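# Move feed hopper from grinder inlet to bench

## Task

Lift the feed hopper off the grinder's inlet, set it down on the bench next to the grinder, and release it so that neither gripper is holding it at the end.

## Robot and tools

Robot: two arms, left_arm and right_arm, each ending in a two-finger parallel gripper. Arm names are labels only and do not match the sides of any camera image. The hopper may be tugged briefly while held, and loose items may get nudged. Nothing may leave the table, and the arms must not strike or push hard against each other.

Scene frame: one frame shared by both arms. Origin is on the table surface midway between the arms, +x reaches out over the table, +z is up, and left_arm sits toward +y. Each result's state line, written as left_arm: ... | right_arm: ..., reports every gripper's end_effector_position (metres) and end_effector_quat_wxyz in this frame. The reported position can be slightly wrong, more so when an arm is stretched far. That point lies between the finger pads, roughly 1 cm short of the fingertips.

Gripper axes: fingers extend along the gripper's own +z and close along its own y. All motion offsets you send are expressed in these gripper axes, not the scene frame.

The 14-number row (used by execute_actions and move): one flat list covering both arms. Numbers 1 to 7 are left_arm: dx, dy, dz, rx, ry, rz, opening. Numbers 8 to 14 are right_arm in the same order. Always give all 14, each a plain number from -1 to 1. dx..rz are offsets, not poses: they describe a target relative to that gripper's pose as printed in the most recent result that showed it (before any such result in the scene, and for later calls within one reply, relative to where the gripper actually is when the call starts). Scale: 1.0 equals 0.6 m of translation or 180 degrees of rotation; rx, ry, rz form a single rotation vector. Opening is absolute, not an offset: +1 means fully open (0.094 m), -1 means closed.

execute_actions(actions, pictures): actions is a list with at most one entry. Empty list: sends nothing, just reports state. An entry with rows (1 to 15 rows) and optional steps (1 to 15, default 15) runs that many control steps of 1/30 s, one row per step, repeating the final row if rows run out. Each row is measured from the same reference pose, not chained. An entry with only steps (up to 300) is a wait counted from the previous result, so time spent replying eats into it. pictures (boolean) turns camera images on or off; by default they are included. A refused call moves nothing.

move(target, speed): target is one 14-number row as above. Each gripper travels a straight line to its target; both paths finish together, lasting 0.5 to 10 s (cut off at 10 s if longer). speed is the path's top speed in m/s, 0.002 to 0.5, default 0.25; rotation is capped at twice that value in rad/s. The opening is sent when the move begins. Paths do not avoid obstacles or the other arm, grippers trail and may wander, and a nearly straight arm can overshoot speed. Faster contact hits harder; aiming far beyond a contact presses harder. The result adds a move: line with the outcome (done, off_target, moving, held, fault) naming the arm(s) affected (an unnamed arm finished fine), any limits (paced = pose clipped; held = a check blocked some steps, after which the arm may surge), plus each gripper's remaining distance from its target. No step list is given.

wait(seconds): 0 to 10 s of letting the scene run with nothing new sent.

zoom_image(camera, region): camera is cam_high, cam_low, cam_left_wrist or cam_right_wrist (all 504x504); region is [x0, y0, x1, y1] pixels from the top-left, no larger than 504 by 504. Returns a closer look at that camera's latest image.

finished_scene(scene): pass the current scene's number to end and grade it; irreversible. Do it only once the hopper rests on the bench and is released.

Controller behaviour: every step, the commanded pose is limited to 70 mm and 16 degrees from the measured pose, then solved by damped inverse kinematics, which favours position over orientation. After an action ends an arm continues only to its last clipped pose, so far targets need several calls; check the printed pose and send the remainder. Arms usually settle low by a centimetre or more, and sending zero offsets repeatedly lets them sag further. To hold an arm still, send the correction back to its desired pose in a reply's first call, then zeros in later calls of that reply, raising the aim if it still droops. Zeros drive back to the reference pose; they are not a pause. Elbows never quite straighten. Joint ranges (rad): waist -2.880..2.880, shoulder 0.000..3.142, elbow 0.000..3.019, wrist pitch -1.693..1.571, wrist yaw -1.571..1.571, wrist roll -2.094..2.094.

Result lines: grip_measured is the finger gap on the same -1..1 scale (last Joint positions entry gives metres); each gripper may read off by up to about 1 mm consistently. Between the extremes, fingers go where grip_measured would equal your number, so to grasp command about 0.03 below the current grip_measured (less for a gentler hold). Pads push roughly 50-62 N, with a spike on first contact, and weaker on parts under about 2 mm thick. pose unreachable means the clearance check altered or blocked that arm's command; HELD flags steps where your row was not fully sent. Hand target shows where the controller is currently steering each gripper. FAULT stops an arm. MOTOR HOT appears at 85 °C; at 100 °C an OVER-TEMPERATURE FAULT drops that arm and its grip until cooled, so do not hold the hopper longer than needed.

The simulation keeps running while you think and write, so keep replies short while holding something. Avoid drops, slips, slams, hard hits and heavy pushing.

Each tool is called as name(argument=value, ...), one argument or row to a line, values as JSON.

## Session

execute_actions(
  actions=[],
)

Scene clock: 0.00 s of 6320.00 s.
left_arm: end_effector_position=(+0.6526, +0.6921, +0.3717) grip_measured=+1.000 end_effector_quat_wxyz=(+0.095, +0.246, +0.713, +0.650) | right_arm: end_effector_position=(+0.5566, -0.1032, +0.3354) grip_measured=+1.000 end_effector_quat_wxyz=(+0.488, -0.319, +0.745, +0.324)
Joint positions: left_arm=[ 0.189  1.673  1.431  0.059 -0.712  1.638  0.094] | right_arm=[ 0.018  1.458  1.213 -0.205 -0.764 -0.141  0.094]
Joint velocities: left_arm=[-0.024 -0.005 -0.022  0.002 -0.007 -0.022  0.   ] | right_arm=[-0.005 -0.005 -0.007 -0.002 -0.037 -0.066  0.   ]
Motor temperatures (°C, as the motors report them): left_arm=[22 24 24 23 22 23] | right_arm=[24 23 21 21 23 22]
Hand target (left_arm): +0.656, +0.693, +0.387; +0.103, +0.237, +0.708, +0.657
Hand target (right_arm): +0.561, -0.102, +0.354; +0.502, -0.323, +0.735, +0.321

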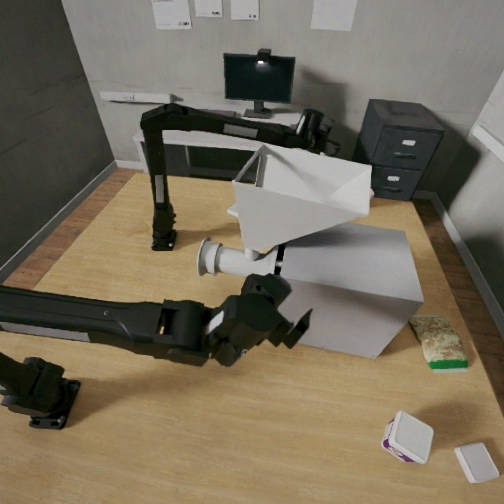

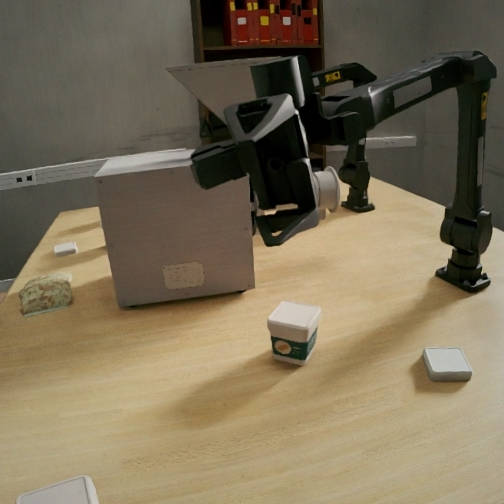

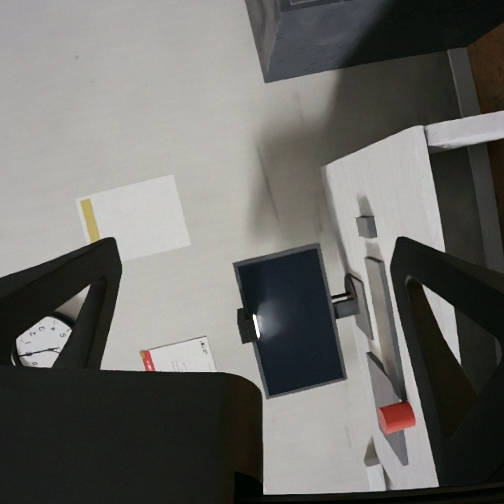

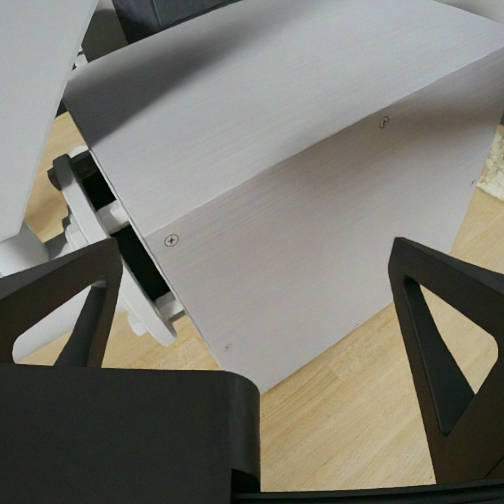

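zoom_image(
  camera="cam_high",
  region=[180, 100, 440, 320],
)

zoom_image(
  camera="cam_low",
  region=[80, 40, 400, 320],
)

Region (180, 100, 440, 320) of cam_high's 504x504 image, scaled by 1.938, with more detail than that image has; it fills the top 426 rows of this view, and the rest is white.

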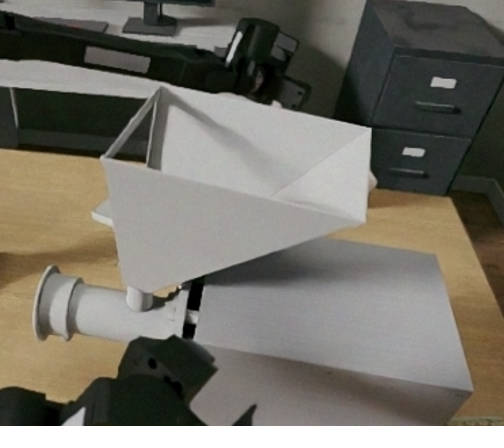

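Region (80, 40, 400, 320) of cam_low's 504x504 image, scaled by 1.575, with more detail than that image has; it fills the top 441 rows of this view, and the rest is white.

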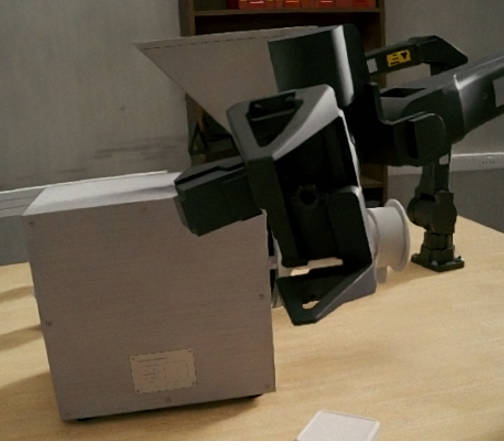

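move(
  target=[0.416,0.094,-0.36,-0.102,-0.541,0.077,1,-0.043,0.211,-0.368,0,0,0,1],
)

Scene clock: 22.57 s of 6320.00 s.
left_arm: end_effector_position=(+0.4159, +0.6333, +0.4488) grip_measured=+1.000 end_effector_quat_wxyz=(+0.512, +0.622, +0.402, +0.435) | right_arm: end_effector_position=(+0.3526, -0.2029, +0.4339) grip_measured=+1.000 end_effector_quat_wxyz=(+0.480, -0.310, +0.749, +0.334)
Joint positions: left_arm=[ 0.847  1.227  1.185 -0.342  1.307  2.074  0.094] | right_arm=[-0.216  0.891  1.054 -0.762 -0.976 -0.298  0.094]
Joint velocities: left_arm=[ 0.005 -0.015 -0.002 -0.007 -0.081 -0.022  0.   ] | right_arm=[-0.005 -0.015 -0.002 -0.002  0.037 -0.037  0.   ]
Motor temperatures (°C, as the motors report them): left_arm=[22 25 30 23 22 23] | right_arm=[24 24 26 21 23 22]
Hand target (left_arm): +0.418, +0.632, +0.449; +0.512, +0.623, +0.402, +0.434
Hand target (right_arm): +0.349, -0.205, +0.444; +0.488, -0.317, +0.744, +0.328
Off the commanded pose (left_arm): 0.084 m, 21 deg; position and orientation clipped at the last step of the last action.
Off the commanded pose (right_arm): 0.017 m, 2 deg.
After step 90, 15.70 s passed at rest.
move: held (left_arm), off_target (right_arm); limits=paced,held; held on 30 of 116 steps (left_arm), including the last (left_arm)
pose unreachable (left arm): on one or more control steps of this call this arm could not follow its commanded pose, so it was not sent that pose on those steps. On the call's last step it was still not sent that pose. It may still have moved: this result reports where it is.
cause: the commanded pose would bring two parts of the arm too close to each other (its wrist (the part past joint 4) and its wrist camera, with joints 5 (wrist yaw) and 6 (wrist roll) between them).

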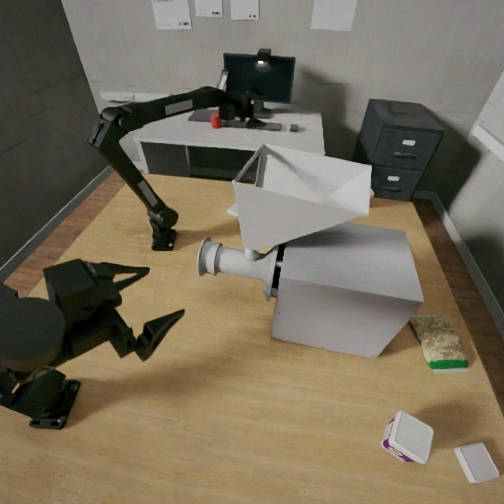

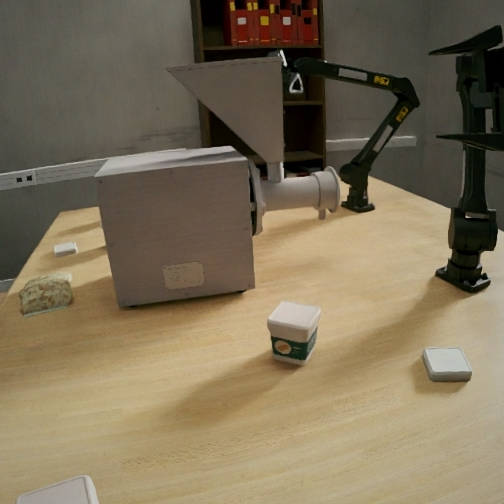

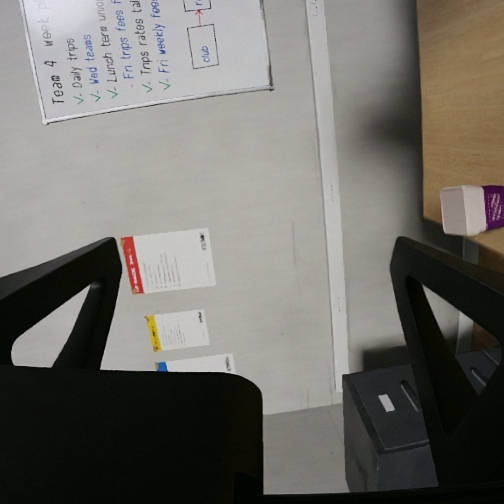

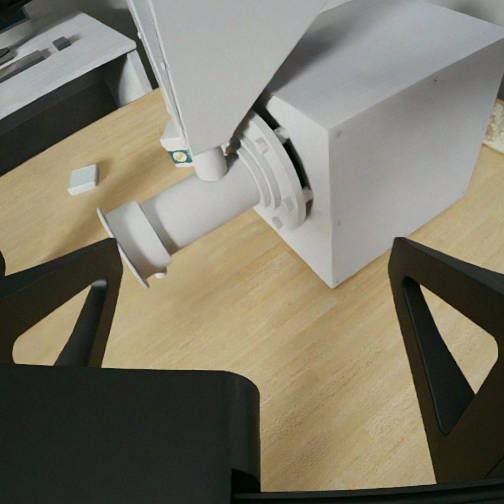

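move(
  target=[-0.366,0.262,-0.051,0.097,0.218,-0.556,1,-0.27,0.263,0.171,0.288,0.078,0.093,1],
)

Scene clock: 55.67 s of 6320.00 s.
left_arm: end_effector_position=(+0.3334, +0.4186, +0.5730) grip_measured=+1.000 end_effector_quat_wxyz=(+0.418, +0.004, +0.908, -0.002) | right_arm: end_effector_position=(+0.3266, -0.0030, +0.5736) grip_measured=+1.000 end_effector_quat_wxyz=(+0.436, -0.016, +0.899, -0.023)
Joint positions: left_arm=[ 0.316  0.934  1.687 -1.529  0.381  0.348  0.094] | right_arm=[ 0.862  1.43   2.068 -1.648  0.753  0.756  0.094]
Joint velocities: left_arm=[-0.024 -0.034 -0.017  0.012 -0.037  0.051  0.   ] | right_arm=[-0.015 -0.005  0.017 -0.012  0.007  0.022  0.   ]
Motor temperatures (°C, as the motors report them): left_arm=[22 25 30 23 22 23] | right_arm=[24 24 28 21 23 22]
Hand target (left_arm): +0.333, +0.415, +0.585; +0.422, +0.005, +0.906, -0.003
Hand target (right_arm): +0.325, -0.002, +0.585; +0.442, -0.006, +0.897, -0.013
Off the commanded pose (left_arm): 0.010 m, 1 deg.
Off the commanded pose (right_arm): 0.015 m, 4 deg.
After step 90, 25.60 s passed at rest.
move: off_target (right_arm)

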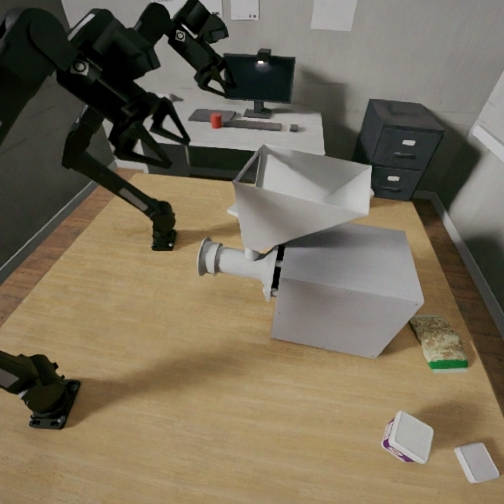

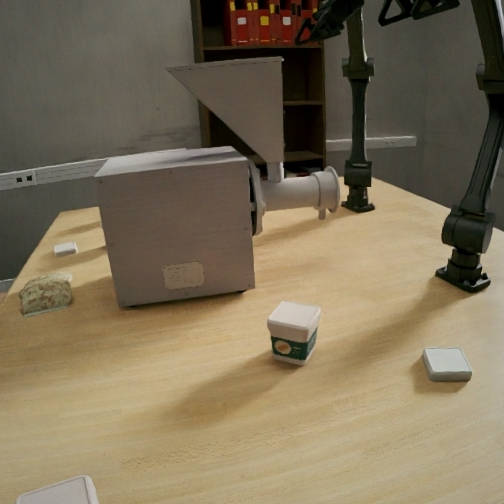

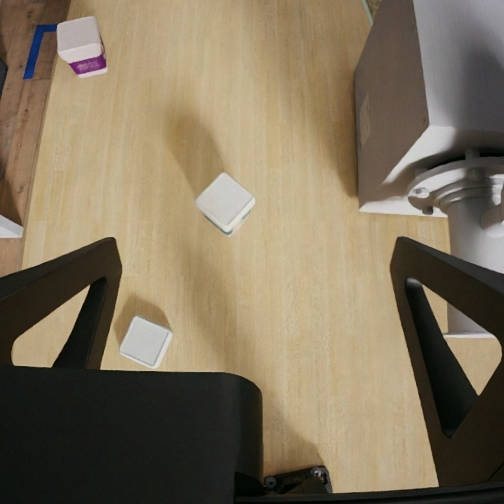

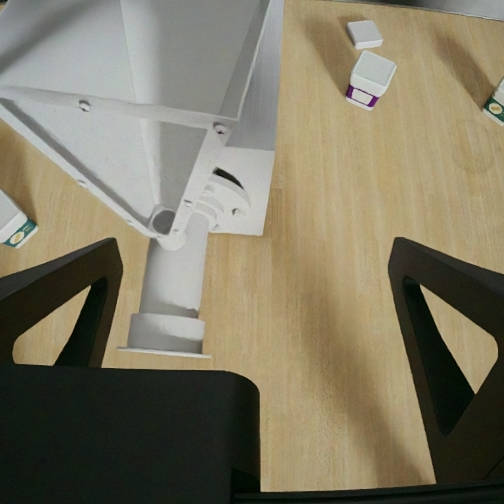

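move(
  target=[-0.144,-0.35,0.155,0.092,-0.025,-0.069,1,-0.127,0,0.161,-0.048,-0.023,0.125,1],
  speed=0.15,
)

Scene clock: 81.83 s of 6320.00 s.
left_arm: end_effector_position=(+0.4563, +0.2085, +0.5670) grip_measured=+1.000 end_effector_quat_wxyz=(+0.432, -0.034, +0.885, -0.170) | right_arm: end_effector_position=(+0.4429, -0.0064, +0.5711) grip_measured=+1.000 end_effector_quat_wxyz=(+0.453, +0.121, +0.875, +0.122)
Joint positions: left_arm=[-0.452  1.099  1.676 -1.184  0.057 -0.374  0.094] | right_arm=[ 0.61   1.467  2.021 -1.255  0.518  0.795  0.094]
Joint velocities: left_arm=[-0.005 -0.005 -0.002 -0.007  0.125 -0.037  0.   ] | right_arm=[ 0.005 -0.015 -0.007 -0.022 -0.037  0.007  0.   ]
Motor temperatures (°C, as the motors report them): left_arm=[22 24 31 23 22 23] | right_arm=[24 24 28 21 23 22]
Hand target (left_arm): +0.460, +0.204, +0.582; +0.449, -0.035, +0.875, -0.179
Hand target (right_arm): +0.450, -0.001, +0.571; +0.456, +0.130, +0.871, +0.131
Off the commanded pose (left_arm): 0.012 m, 2 deg.
Off the commanded pose (right_arm): 0.008 m, 2 deg.
After step 90, 21.07 s passed at rest.
move: off_target (left_arm)

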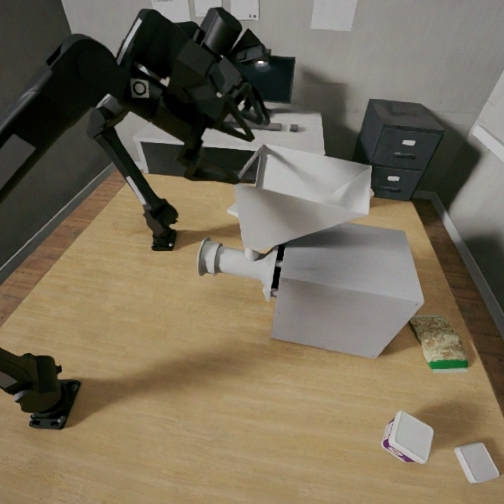

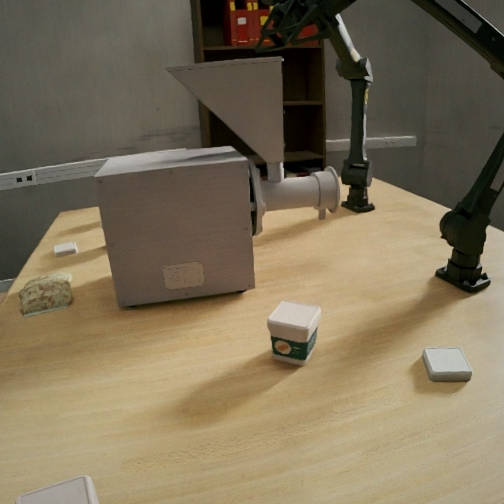

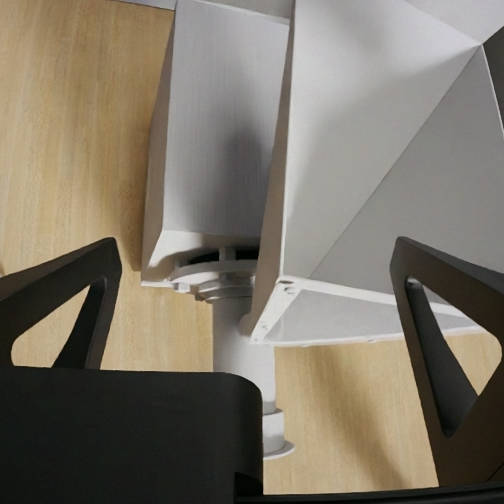

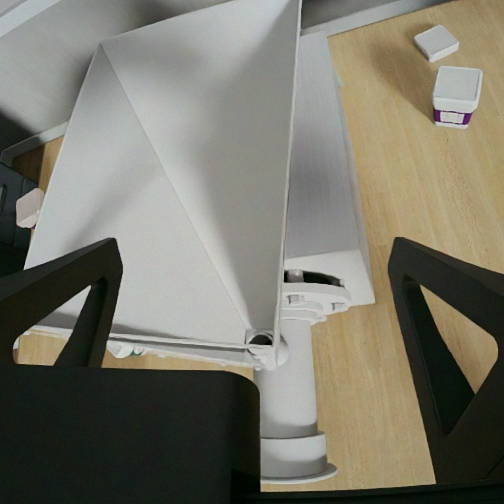

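move(
  target=[-0.094,-0.027,0.161,0.010,-0.002,0.037,1,-0.073,-0.030,0.130,0.033,-0.015,-0.002,1],
  speed=0.1,
)

Scene clock: 102.80 s of 6320.00 s.
left_arm: end_effector_position=(+0.5555, +0.1755, +0.5304) grip_measured=+1.000 end_effector_quat_wxyz=(+0.415, +0.022, +0.897, -0.154) | right_arm: end_effector_position=(+0.5222, -0.0311, +0.5363) grip_measured=+1.000 end_effector_quat_wxyz=(+0.448, +0.144, +0.880, +0.061)
Joint positions: left_arm=[-0.452  1.332  1.781 -1.106  0.09  -0.261  0.094] | right_arm=[ 0.49   1.603  2.1   -1.249  0.526  0.738  0.094]
Joint velocities: left_arm=[-0.015 -0.015  0.007 -0.002 -0.007  0.066  0.   ] | right_arm=[ 0.005  0.005 -0.007 -0.007  0.007  0.037  0.   ]
Motor temperatures (°C, as the motors report them): left_arm=[22 24 32 23 22 23] | right_arm=[24 25 28 22 23 22]
Hand target (left_arm): +0.563, +0.180, +0.558; +0.445, +0.024, +0.881, -0.158
Hand target (right_arm): +0.529, -0.029, +0.555; +0.466, +0.145, +0.870, +0.073
Off the commanded pose (left_arm): 0.031 m, 4 deg.
Off the commanded pose (right_arm): 0.020 m, 3 deg.
After step 90, 16.37 s passed at rest.
move: off_target (left_arm, right_arm)

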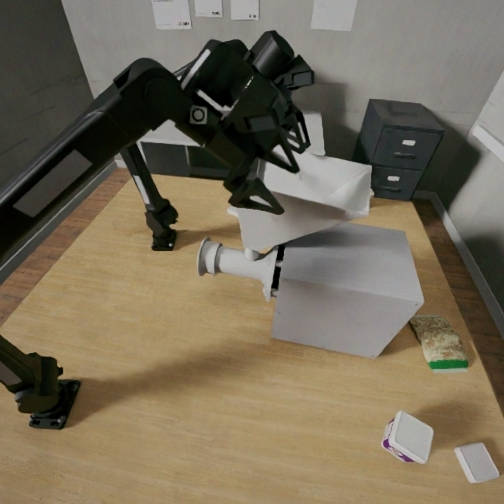

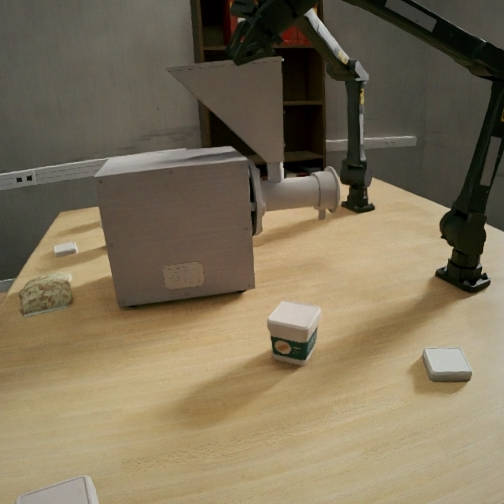

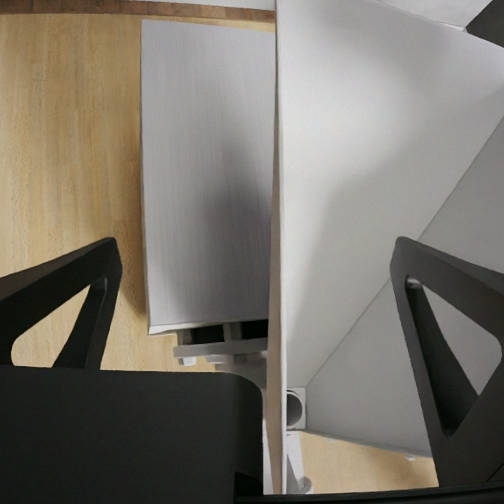

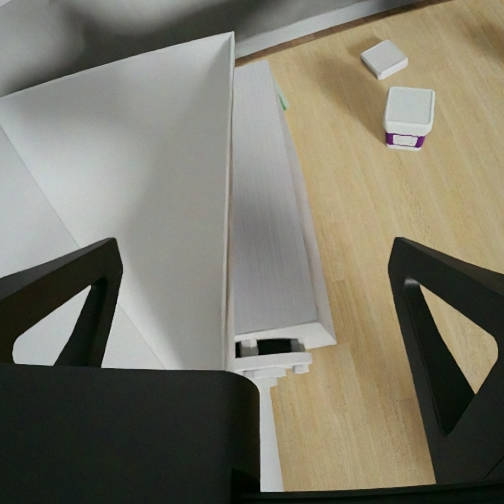

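move(
  target=[0.032,-0.025,0.043,0,-0.015,-0.008,0.2,0.055,0.03,0.057,0,-0.01,0.012,0.2],
  speed=0.05,
)

Scene clock: 112.50 s of 6320.00 s.
left_arm: end_effector_position=(+0.5596, +0.1635, +0.5124) grip_measured=+0.202 end_effector_quat_wxyz=(+0.438, +0.003, +0.886, -0.153) | right_arm: end_effector_position=(+0.5334, -0.0144, +0.5041) grip_measured=+0.202 end_effector_quat_wxyz=(+0.463, +0.159, +0.870, +0.061)
Joint positions: left_arm=[-0.491  1.301  1.674 -0.979  0.028 -0.313  0.056] | right_arm=[ 0.512  1.603  1.991 -1.124  0.574  0.77   0.056]
Joint velocities: left_arm=[-0.015 -0.005  0.012 -0.017  0.007 -0.051  0.001] | right_arm=[-0.005 -0.015 -0.002 -0.017  0.007 -0.007 -0.   ]
Motor temperatures (°C, as the motors report them): left_arm=[22 25 33 23 22 23] | right_arm=[24 25 29 22 23 22]
Hand target (left_arm): +0.559, +0.152, +0.504; +0.434, +0.007, +0.887, -0.159
Hand target (right_arm): +0.534, -0.004, +0.495; +0.461, +0.161, +0.870, +0.067
Off the commanded pose (left_arm): 0.014 m, 1 deg.
Off the commanded pose (right_arm): 0.014 m, 1 deg.
After step 90, 5.40 s passed at rest.
move: off_target (left_arm, right_arm)

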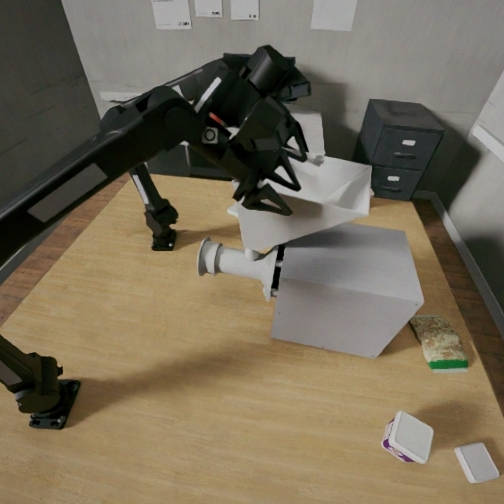

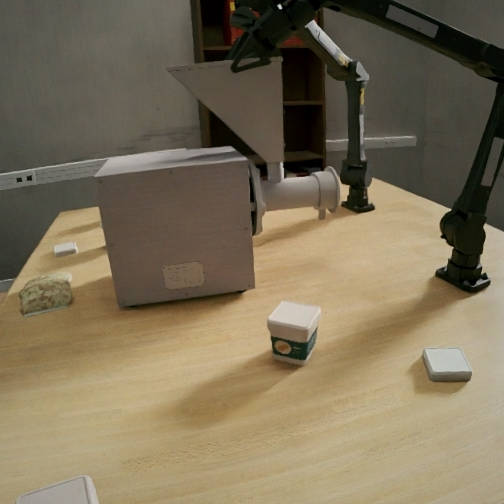

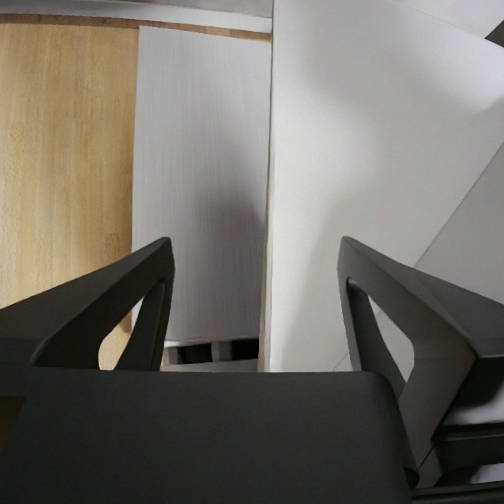

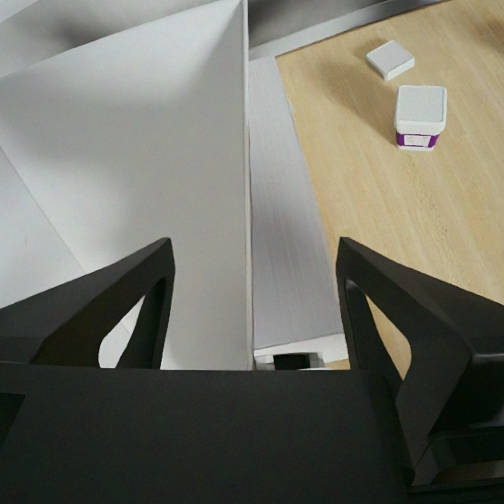

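zoom_image(
  camera="cam_low",
  region=[160, 0, 340, 120],
)

zoom_image(
  camera="cam_high",
  region=[180, 60, 380, 260],
)

Region (160, 0, 340, 120) of cam_low's 504x504 image, scaled by 2.800, with more detail than that image has.

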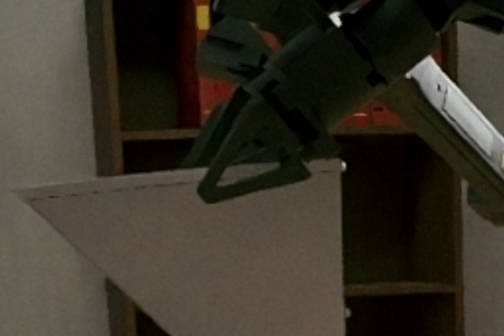

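Region (180, 60, 380, 260) of cam_high's 504x504 image, scaled by 2.520, with more detail than that image has.

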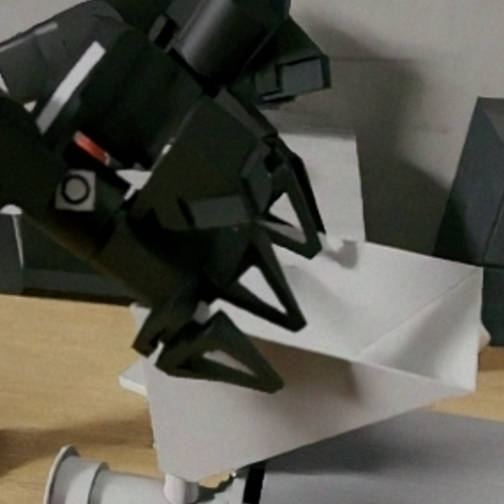

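move(
  target=[0.02,-0.008,0.015,0,0.09,0,0.2,0.016,0.005,0.012,0,0.09,0,0.2],
  speed=0.05,
)

zoom_image(
  camera="cam_low",
  region=[160, 0, 340, 120],
)

zoom_image(
  camera="cam_high",
  region=[180, 60, 380, 260],
)

Scene clock: 134.90 s of 6320.00 s.
left_arm: end_effector_position=(+0.5498, +0.1520, +0.4962) grip_measured=+0.202 end_effector_quat_wxyz=(+0.312, +0.027, +0.937, -0.155) | right_arm: end_effector_position=(+0.5292, -0.0088, +0.4861) grip_measured=+0.202 end_effector_quat_wxyz=(+0.333, +0.138, +0.930, +0.075)
Joint positions: left_arm=[-0.487  1.432  1.887 -1.322  0.122 -0.289  0.056] | right_arm=[ 0.465  1.731  2.236 -1.454  0.34   0.806  0.056]
Joint velocities: left_arm=[ 0.005 -0.005  0.017  0.012 -0.051  0.037 -0.   ] | right_arm=[-0.005 -0.005  0.012 -0.007 -0.022  0.007 -0.001]
Motor temperatures (°C, as the motors report them): left_arm=[22 25 31 23 22 23] | right_arm=[24 25 28 22 23 22]
Hand target (left_arm): +0.559, +0.155, +0.499; +0.309, +0.026, +0.938, -0.153
Hand target (right_arm): +0.535, -0.009, +0.494; +0.336, +0.149, +0.927, +0.082
Off the commanded pose (left_arm): 0.010 m, 1 deg.
Off the commanded pose (right_arm): 0.009 m, 2 deg.
After step 90, 16.33 s passed at rest.
move: done

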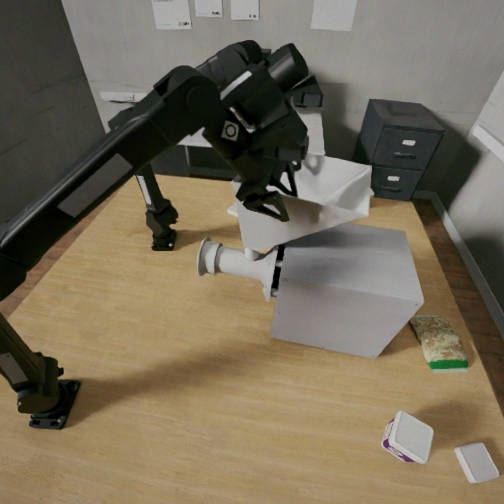

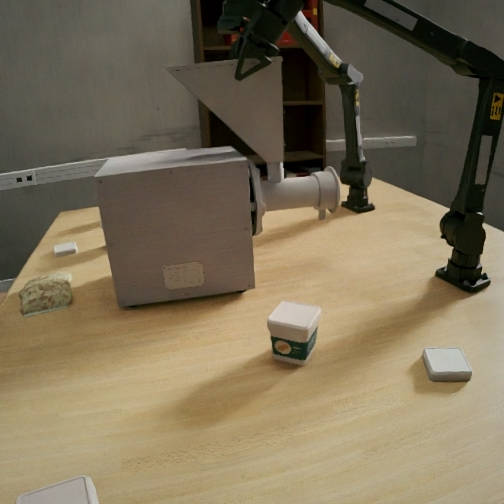

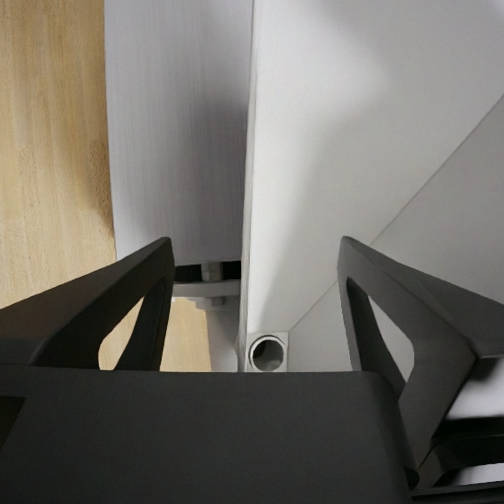

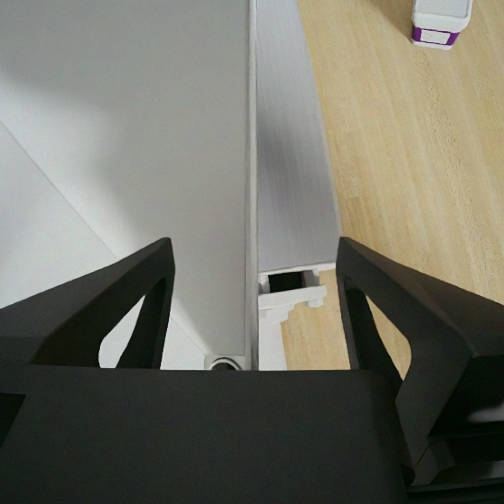

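Region (160, 0, 340, 120) of cam_low's 504x504 image, scaled by 2.800, with more detail than that image has.

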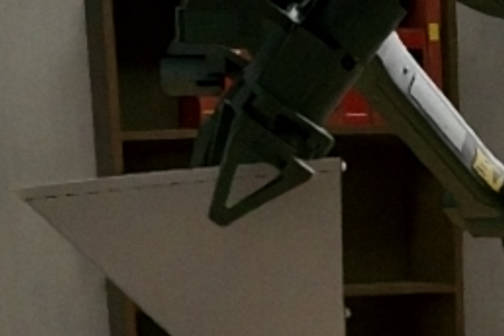

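Region (180, 60, 380, 260) of cam_high's 504x504 image, scaled by 2.520, with more detail than that image has.

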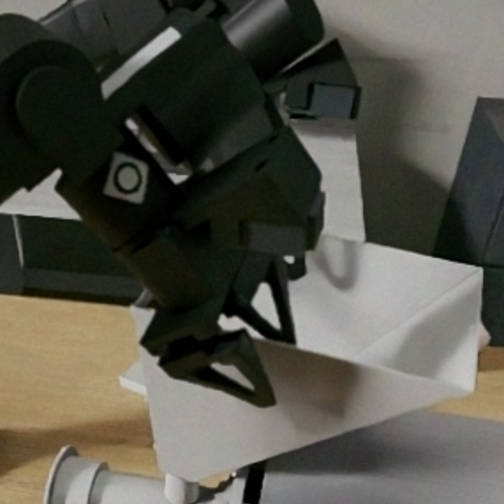

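move(
  target=[-0.005,0.006,0,0,0,0,-1,-0.008,0,0,0,0,0,-1],
  speed=0.03,
)

Scene clock: 137.73 s of 6320.00 s.
left_arm: end_effector_position=(+0.5504, +0.1541, +0.4962) grip_measured=-0.982 end_effector_quat_wxyz=(+0.313, +0.031, +0.937, -0.153) | right_arm: end_effector_position=(+0.5292, -0.0078, +0.4857) grip_measured=-0.978 end_effector_quat_wxyz=(+0.329, +0.149, +0.929, +0.084)
Joint positions: left_arm=[-0.482  1.432  1.887 -1.323  0.125 -0.276  0.001] | right_arm=[ 0.463  1.731  2.236 -1.453  0.328  0.831  0.001]
Joint velocities: left_arm=[ 0.005  0.005  0.007 -0.007  0.037  0.007 -0.001] | right_arm=[-0.005 -0.015 -0.012  0.002  0.037 -0.007  0.001]
Motor temperatures (°C, as the motors report them): left_arm=[22 25 32 23 22 23] | right_arm=[24 25 29 21 23 22]
Hand target (left_arm): +0.553, +0.156, +0.497; +0.312, +0.027, +0.937, -0.155
Hand target (right_arm): +0.533, -0.010, +0.489; +0.333, +0.138, +0.930, +0.076
Off the commanded pose (left_arm): 0.003 m, 1 deg.
Off the commanded pose (right_arm): 0.005 m, 2 deg.
move: done

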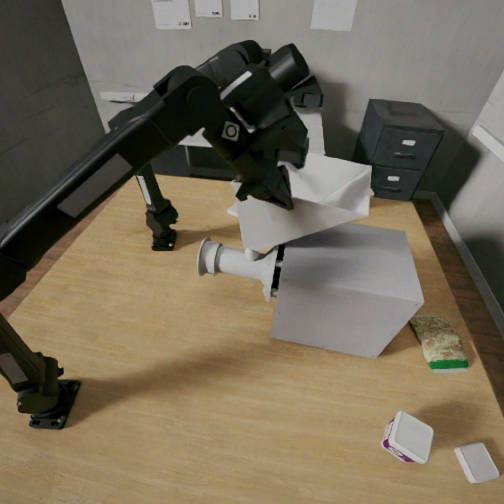

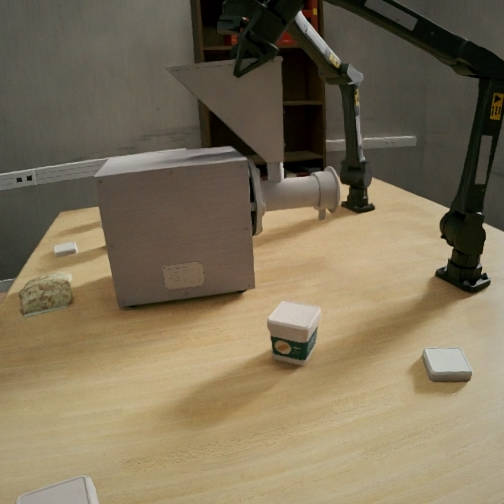

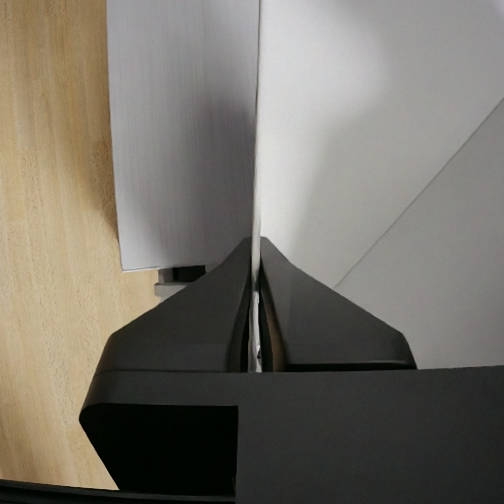

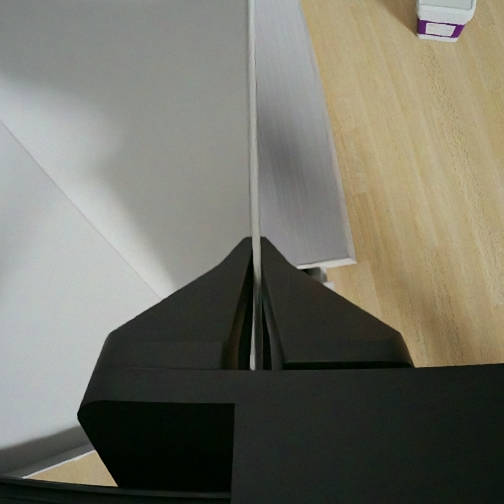

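move(
  target=[-0.070,-0.031,-0.088,0,0,0,-1,-0.068,0.030,-0.090,0,0,0,-1],
  speed=0.03,
)

zoom_image(
  camera="cam_low",
  region=[160, 0, 360, 220],
)

Scene clock: 143.90 s of 6320.00 s.
left_arm: end_effector_position=(+0.5490, +0.1610, +0.4963) grip_measured=-0.971 end_effector_quat_wxyz=(+0.244, +0.037, +0.960, -0.136) | right_arm: end_effector_position=(+0.5314, -0.0027, +0.4911) grip_measured=-0.941 end_effector_quat_wxyz=(+0.285, +0.127, +0.949, +0.052)
Joint positions: left_arm=[-0.465  1.538  2.069 -1.552  0.143 -0.243  0.001] | right_arm=[ 0.461  1.891  2.538 -1.707  0.303  0.804  0.003]
Joint velocities: left_arm=[-0.005  0.005  0.017  0.012  0.022 -0.037  0.   ] | right_arm=[-0.005 -0.005 -0.002 -0.007 -0.007 -0.081 -0.   ]
Motor temperatures (°C, as the motors report them): left_arm=[22 25 33 23 23 23] | right_arm=[24 26 30 21 23 22]
Hand target (left_arm): +0.545, +0.158, +0.563; +0.314, +0.031, +0.936, -0.156
Hand target (right_arm): +0.523, -0.012, +0.553; +0.338, +0.147, +0.925, +0.092
Off the commanded pose (left_arm): 0.070 m, 9 deg.
Off the commanded pose (right_arm): 0.065 m, 7 deg.
joint sent to its limit (right arm) — the command would take joint 4 (wrist pitch) past its lower limit, so that joint was sent only as far as its limit.
After step 90, 0.60 s passed at rest.
move: off_target (left_arm, right_arm)

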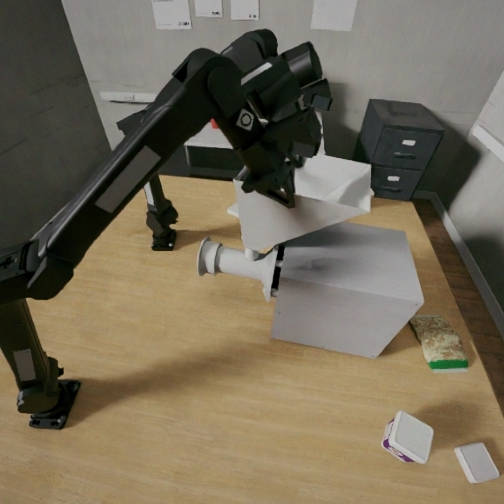

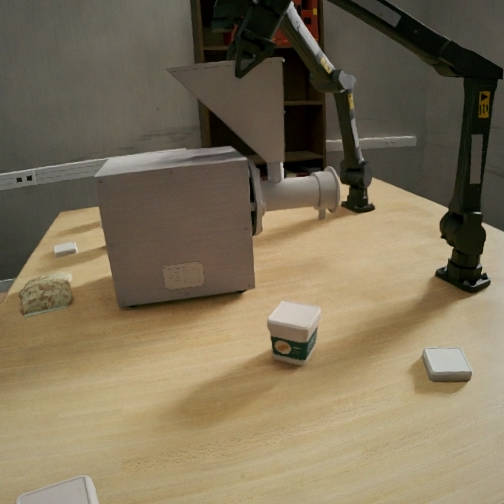

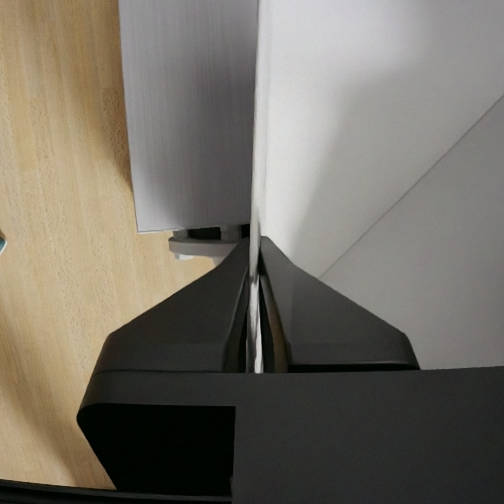

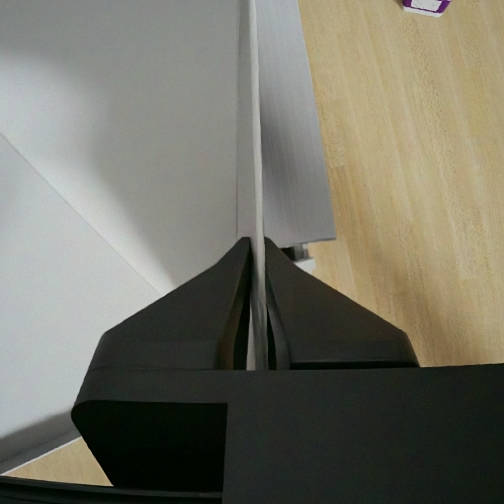

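Region (160, 0, 360, 220) of cam_low's 504x504 image, scaled by 2.291, with more detail than that image has; it fills the left 458 columns of this view, and the rest is white.

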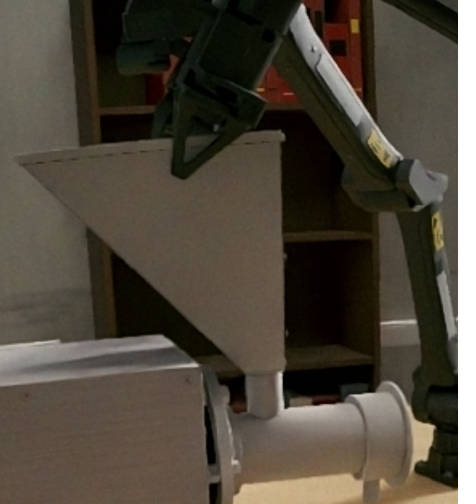

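move(
  target=[-0.01,0,-0.012,0,-0.04,0,-1,-0.01,0,-0.012,-0.01,-0.03,0.02,-1],
  speed=0.03,
)

Scene clock: 167.40 s of 6320.00 s.
left_arm: end_effector_position=(+0.5457, +0.1629, +0.4945) grip_measured=-0.978 end_effector_quat_wxyz=(+0.273, +0.032, +0.950, -0.145) | right_arm: end_effector_position=(+0.5279, -0.0004, +0.4894) grip_measured=-0.967 end_effector_quat_wxyz=(+0.306, +0.134, +0.940, +0.069)
Joint positions: left_arm=[-0.463  1.474  1.964 -1.446  0.143 -0.255  0.001] | right_arm=[ 0.471  1.808  2.382 -1.58   0.315  0.817  0.002]
Joint velocities: left_arm=[ 0.005 -0.015  0.007  0.012 -0.007 -0.007 -0.001] | right_arm=[-0.015 -0.005 -0.002  0.022  0.066  0.007  0.   ]
Motor temperatures (°C, as the motors report them): left_arm=[22 26 41 23 23 23] | right_arm=[24 27 37 21 25 22]
Hand target (left_arm): +0.550, +0.163, +0.505; +0.303, +0.027, +0.943, -0.138
Hand target (right_arm): +0.532, -0.005, +0.500; +0.328, +0.155, +0.929, +0.071
Off the commanded pose (left_arm): 0.012 m, 4 deg.
Off the commanded pose (right_arm): 0.012 m, 4 deg.
After step 90, 18.17 s passed at rest.
move: off_target (left_arm, right_arm)

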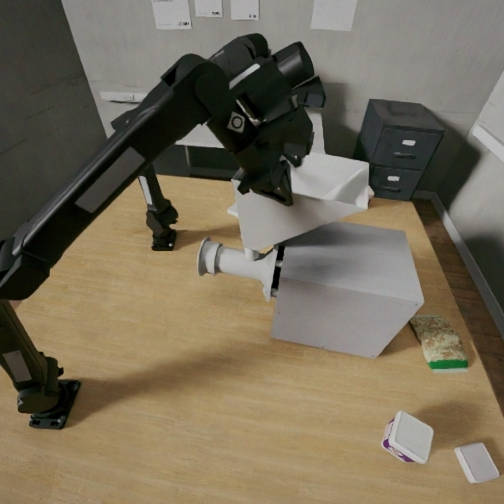

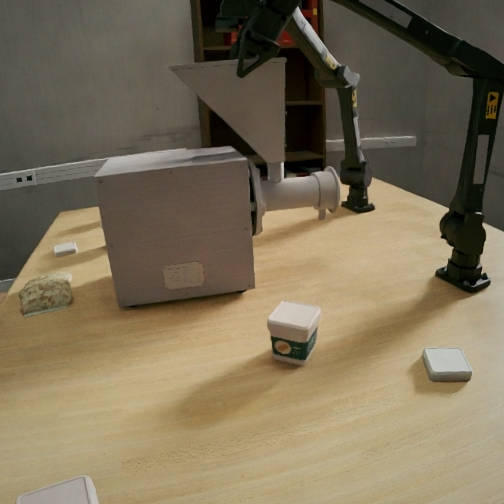

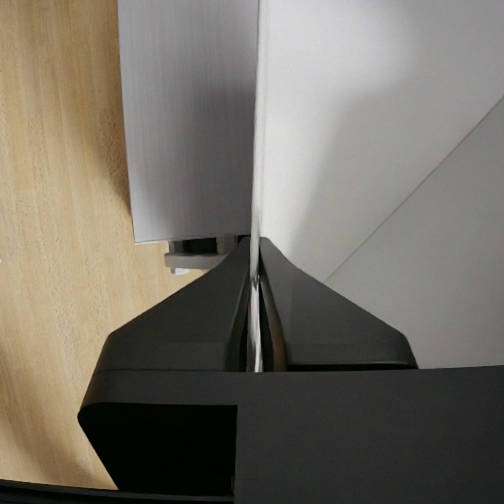

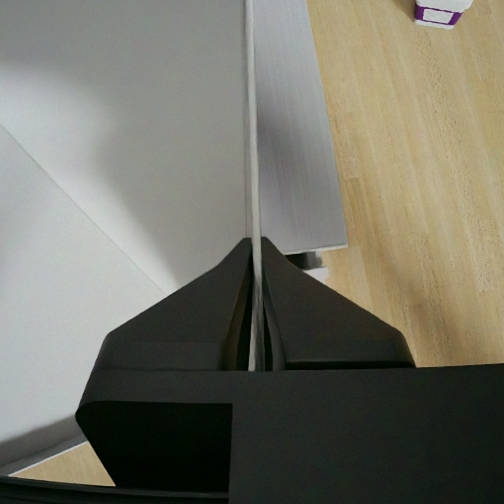

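move(
  target=[-0.019,-0.014,-0.065,0,-0.03,0,-1,-0.027,-0.003,-0.065,0,-0.03,0,-1],
  speed=0.02,
)

Scene clock: 178.40 s of 6320.00 s.
left_arm: end_effector_position=(+0.5455, +0.1636, +0.4953) grip_measured=-0.978 end_effector_quat_wxyz=(+0.274, +0.035, +0.950, -0.147) | right_arm: end_effector_position=(+0.5268, +0.0001, +0.4910) grip_measured=-0.971 end_effector_quat_wxyz=(+0.314, +0.133, +0.938, +0.060)
Joint positions: left_arm=[-0.459  1.473  1.964 -1.446  0.151 -0.248  0.001] | right_arm=[ 0.48   1.807  2.382 -1.58   0.342  0.817  0.001]
Joint velocities: left_arm=[-0.024 -0.005  0.007  0.007 -0.037 -0.022 -0.   ] | right_arm=[-0.015 -0.005 -0.002  0.017  0.022  0.037  0.   ]
Motor temperatures (°C, as the motors report them): left_arm=[22 26 37 23 25 23] | right_arm=[24 27 33 21 27 22]
Hand target (left_arm): +0.534, +0.167, +0.534; +0.318, +0.025, +0.936, -0.147
Hand target (right_arm): +0.516, -0.010, +0.528; +0.350, +0.138, +0.924, +0.064
Off the commanded pose (left_arm): 0.041 m, 5 deg.
Off the commanded pose (right_arm): 0.041 m, 4 deg.
After step 90, 5.43 s passed at rest.
move: off_target (left_arm, right_arm)

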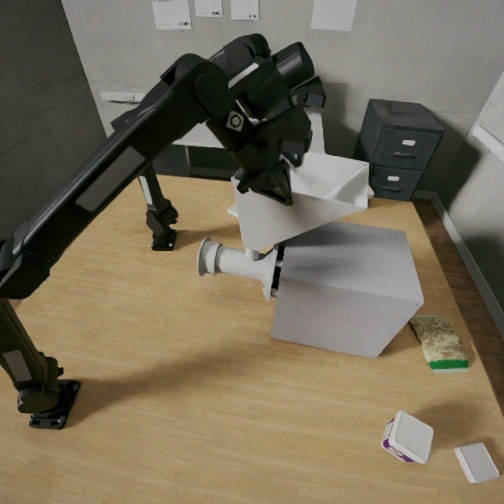

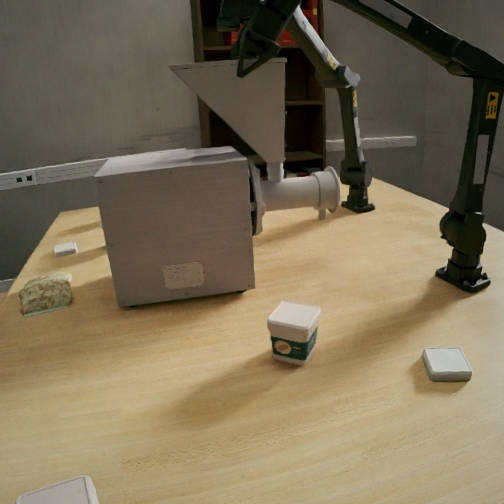

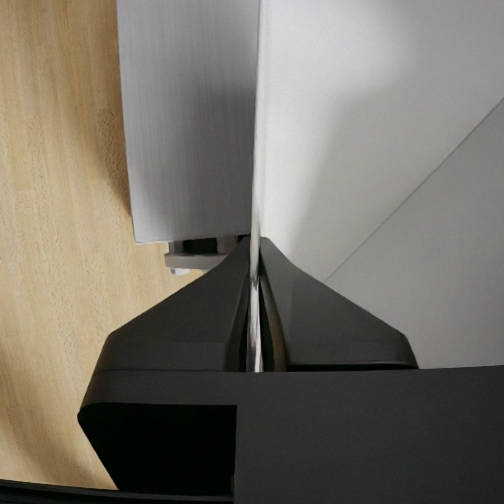

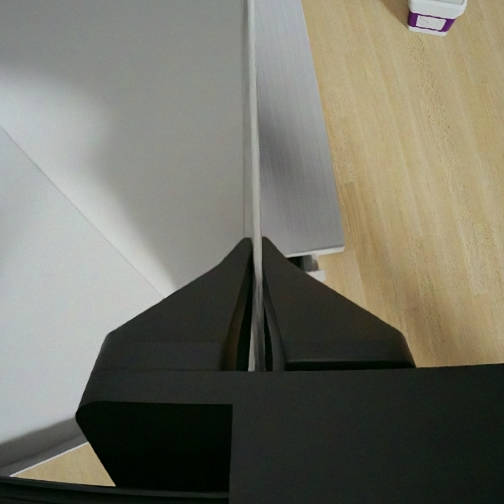

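execute_actions(
  actions=[
    {"rows": [[-0.022,-0.016,-0.07,0,-0.03,0,-1,-0.03,-0.003,-0.07,0,-0.025,0,-1],[-0.025,-0.018,-0.075,0,-0.03,0,-1,-0.033,-0.003,-0.075,0,-0.025,0,-1],[-0.028,-0.02,-0.08,0,-0.03,0,-1,-0.036,-0.002,-0.08,0,-0.025,0,-1],[-0.031,-0.022,-0.085,0,-0.03,0,-1,-0.039,-0.001,-0.085,0,-0.025,0,-1],[-0.034,-0.023,-0.09,0,-0.03,0,-1,-0.042,0,-0.09,0,-0.025,0,-1],[-0.037,-0.024,-0.092,0,-0.03,0,-1,-0.045,0.003,-0.092,0,-0.025,0,-1]], "steps": 15},
  ],
  pictures=false,
)

Scene clock: 186.10 s of 6320.00 s.
left_arm: end_effector_position=(+0.5382, +0.1650, +0.5231) grip_measured=-0.978 end_effector_quat_wxyz=(+0.288, +0.038, +0.945, -0.152) | right_arm: end_effector_position=(+0.5183, +0.0013, +0.5204) grip_measured=-0.960 end_effector_quat_wxyz=(+0.326, +0.132, +0.935, +0.056)
Joint positions: left_arm=[-0.459  1.472  2.034 -1.484  0.154 -0.245  0.001] | right_arm=[ 0.497  1.857  2.544 -1.683  0.372  0.821  0.002]
Joint velocities: left_arm=[-0.015 -0.015 -0.007 -0.027  0.081 -0.066  0.   ] | right_arm=[-0.005  0.073  0.144 -0.09  -0.051 -0.037 -0.   ]
Motor temperatures (°C, as the motors report them): left_arm=[22 26 36 23 25 23] | right_arm=[24 27 33 21 30 22]
Hand target (left_arm): +0.533, +0.168, +0.555; +0.319, +0.027, +0.935, -0.149
Hand target (right_arm): +0.513, -0.009, +0.550; +0.353, +0.135, +0.924, +0.057
Off the commanded pose (left_arm): 0.033 m, 4 deg.
Off the commanded pose (right_arm): 0.032 m, 3 deg.
Steps of this call (steps 1 to 90: nothing new was sent; then 4.20 s passed at rest; steps 91 to 105: all 15 steps of this action). Readings (end_effector_position):
91: left_arm (+0.5455, +0.1635, +0.4953) | right_arm (+0.5262, -0.0003, +0.4916)
92: left_arm (+0.5454, +0.1632, +0.4953) | right_arm (+0.5249, -0.0010, +0.4925)
94: left_arm (+0.5447, +0.1628, +0.4973) | right_arm (+0.5234, -0.0014, +0.4943)
98: left_arm (+0.5421, +0.1639, +0.5084) | right_arm (+0.5219, +0.0002, +0.5053)
105: the state above


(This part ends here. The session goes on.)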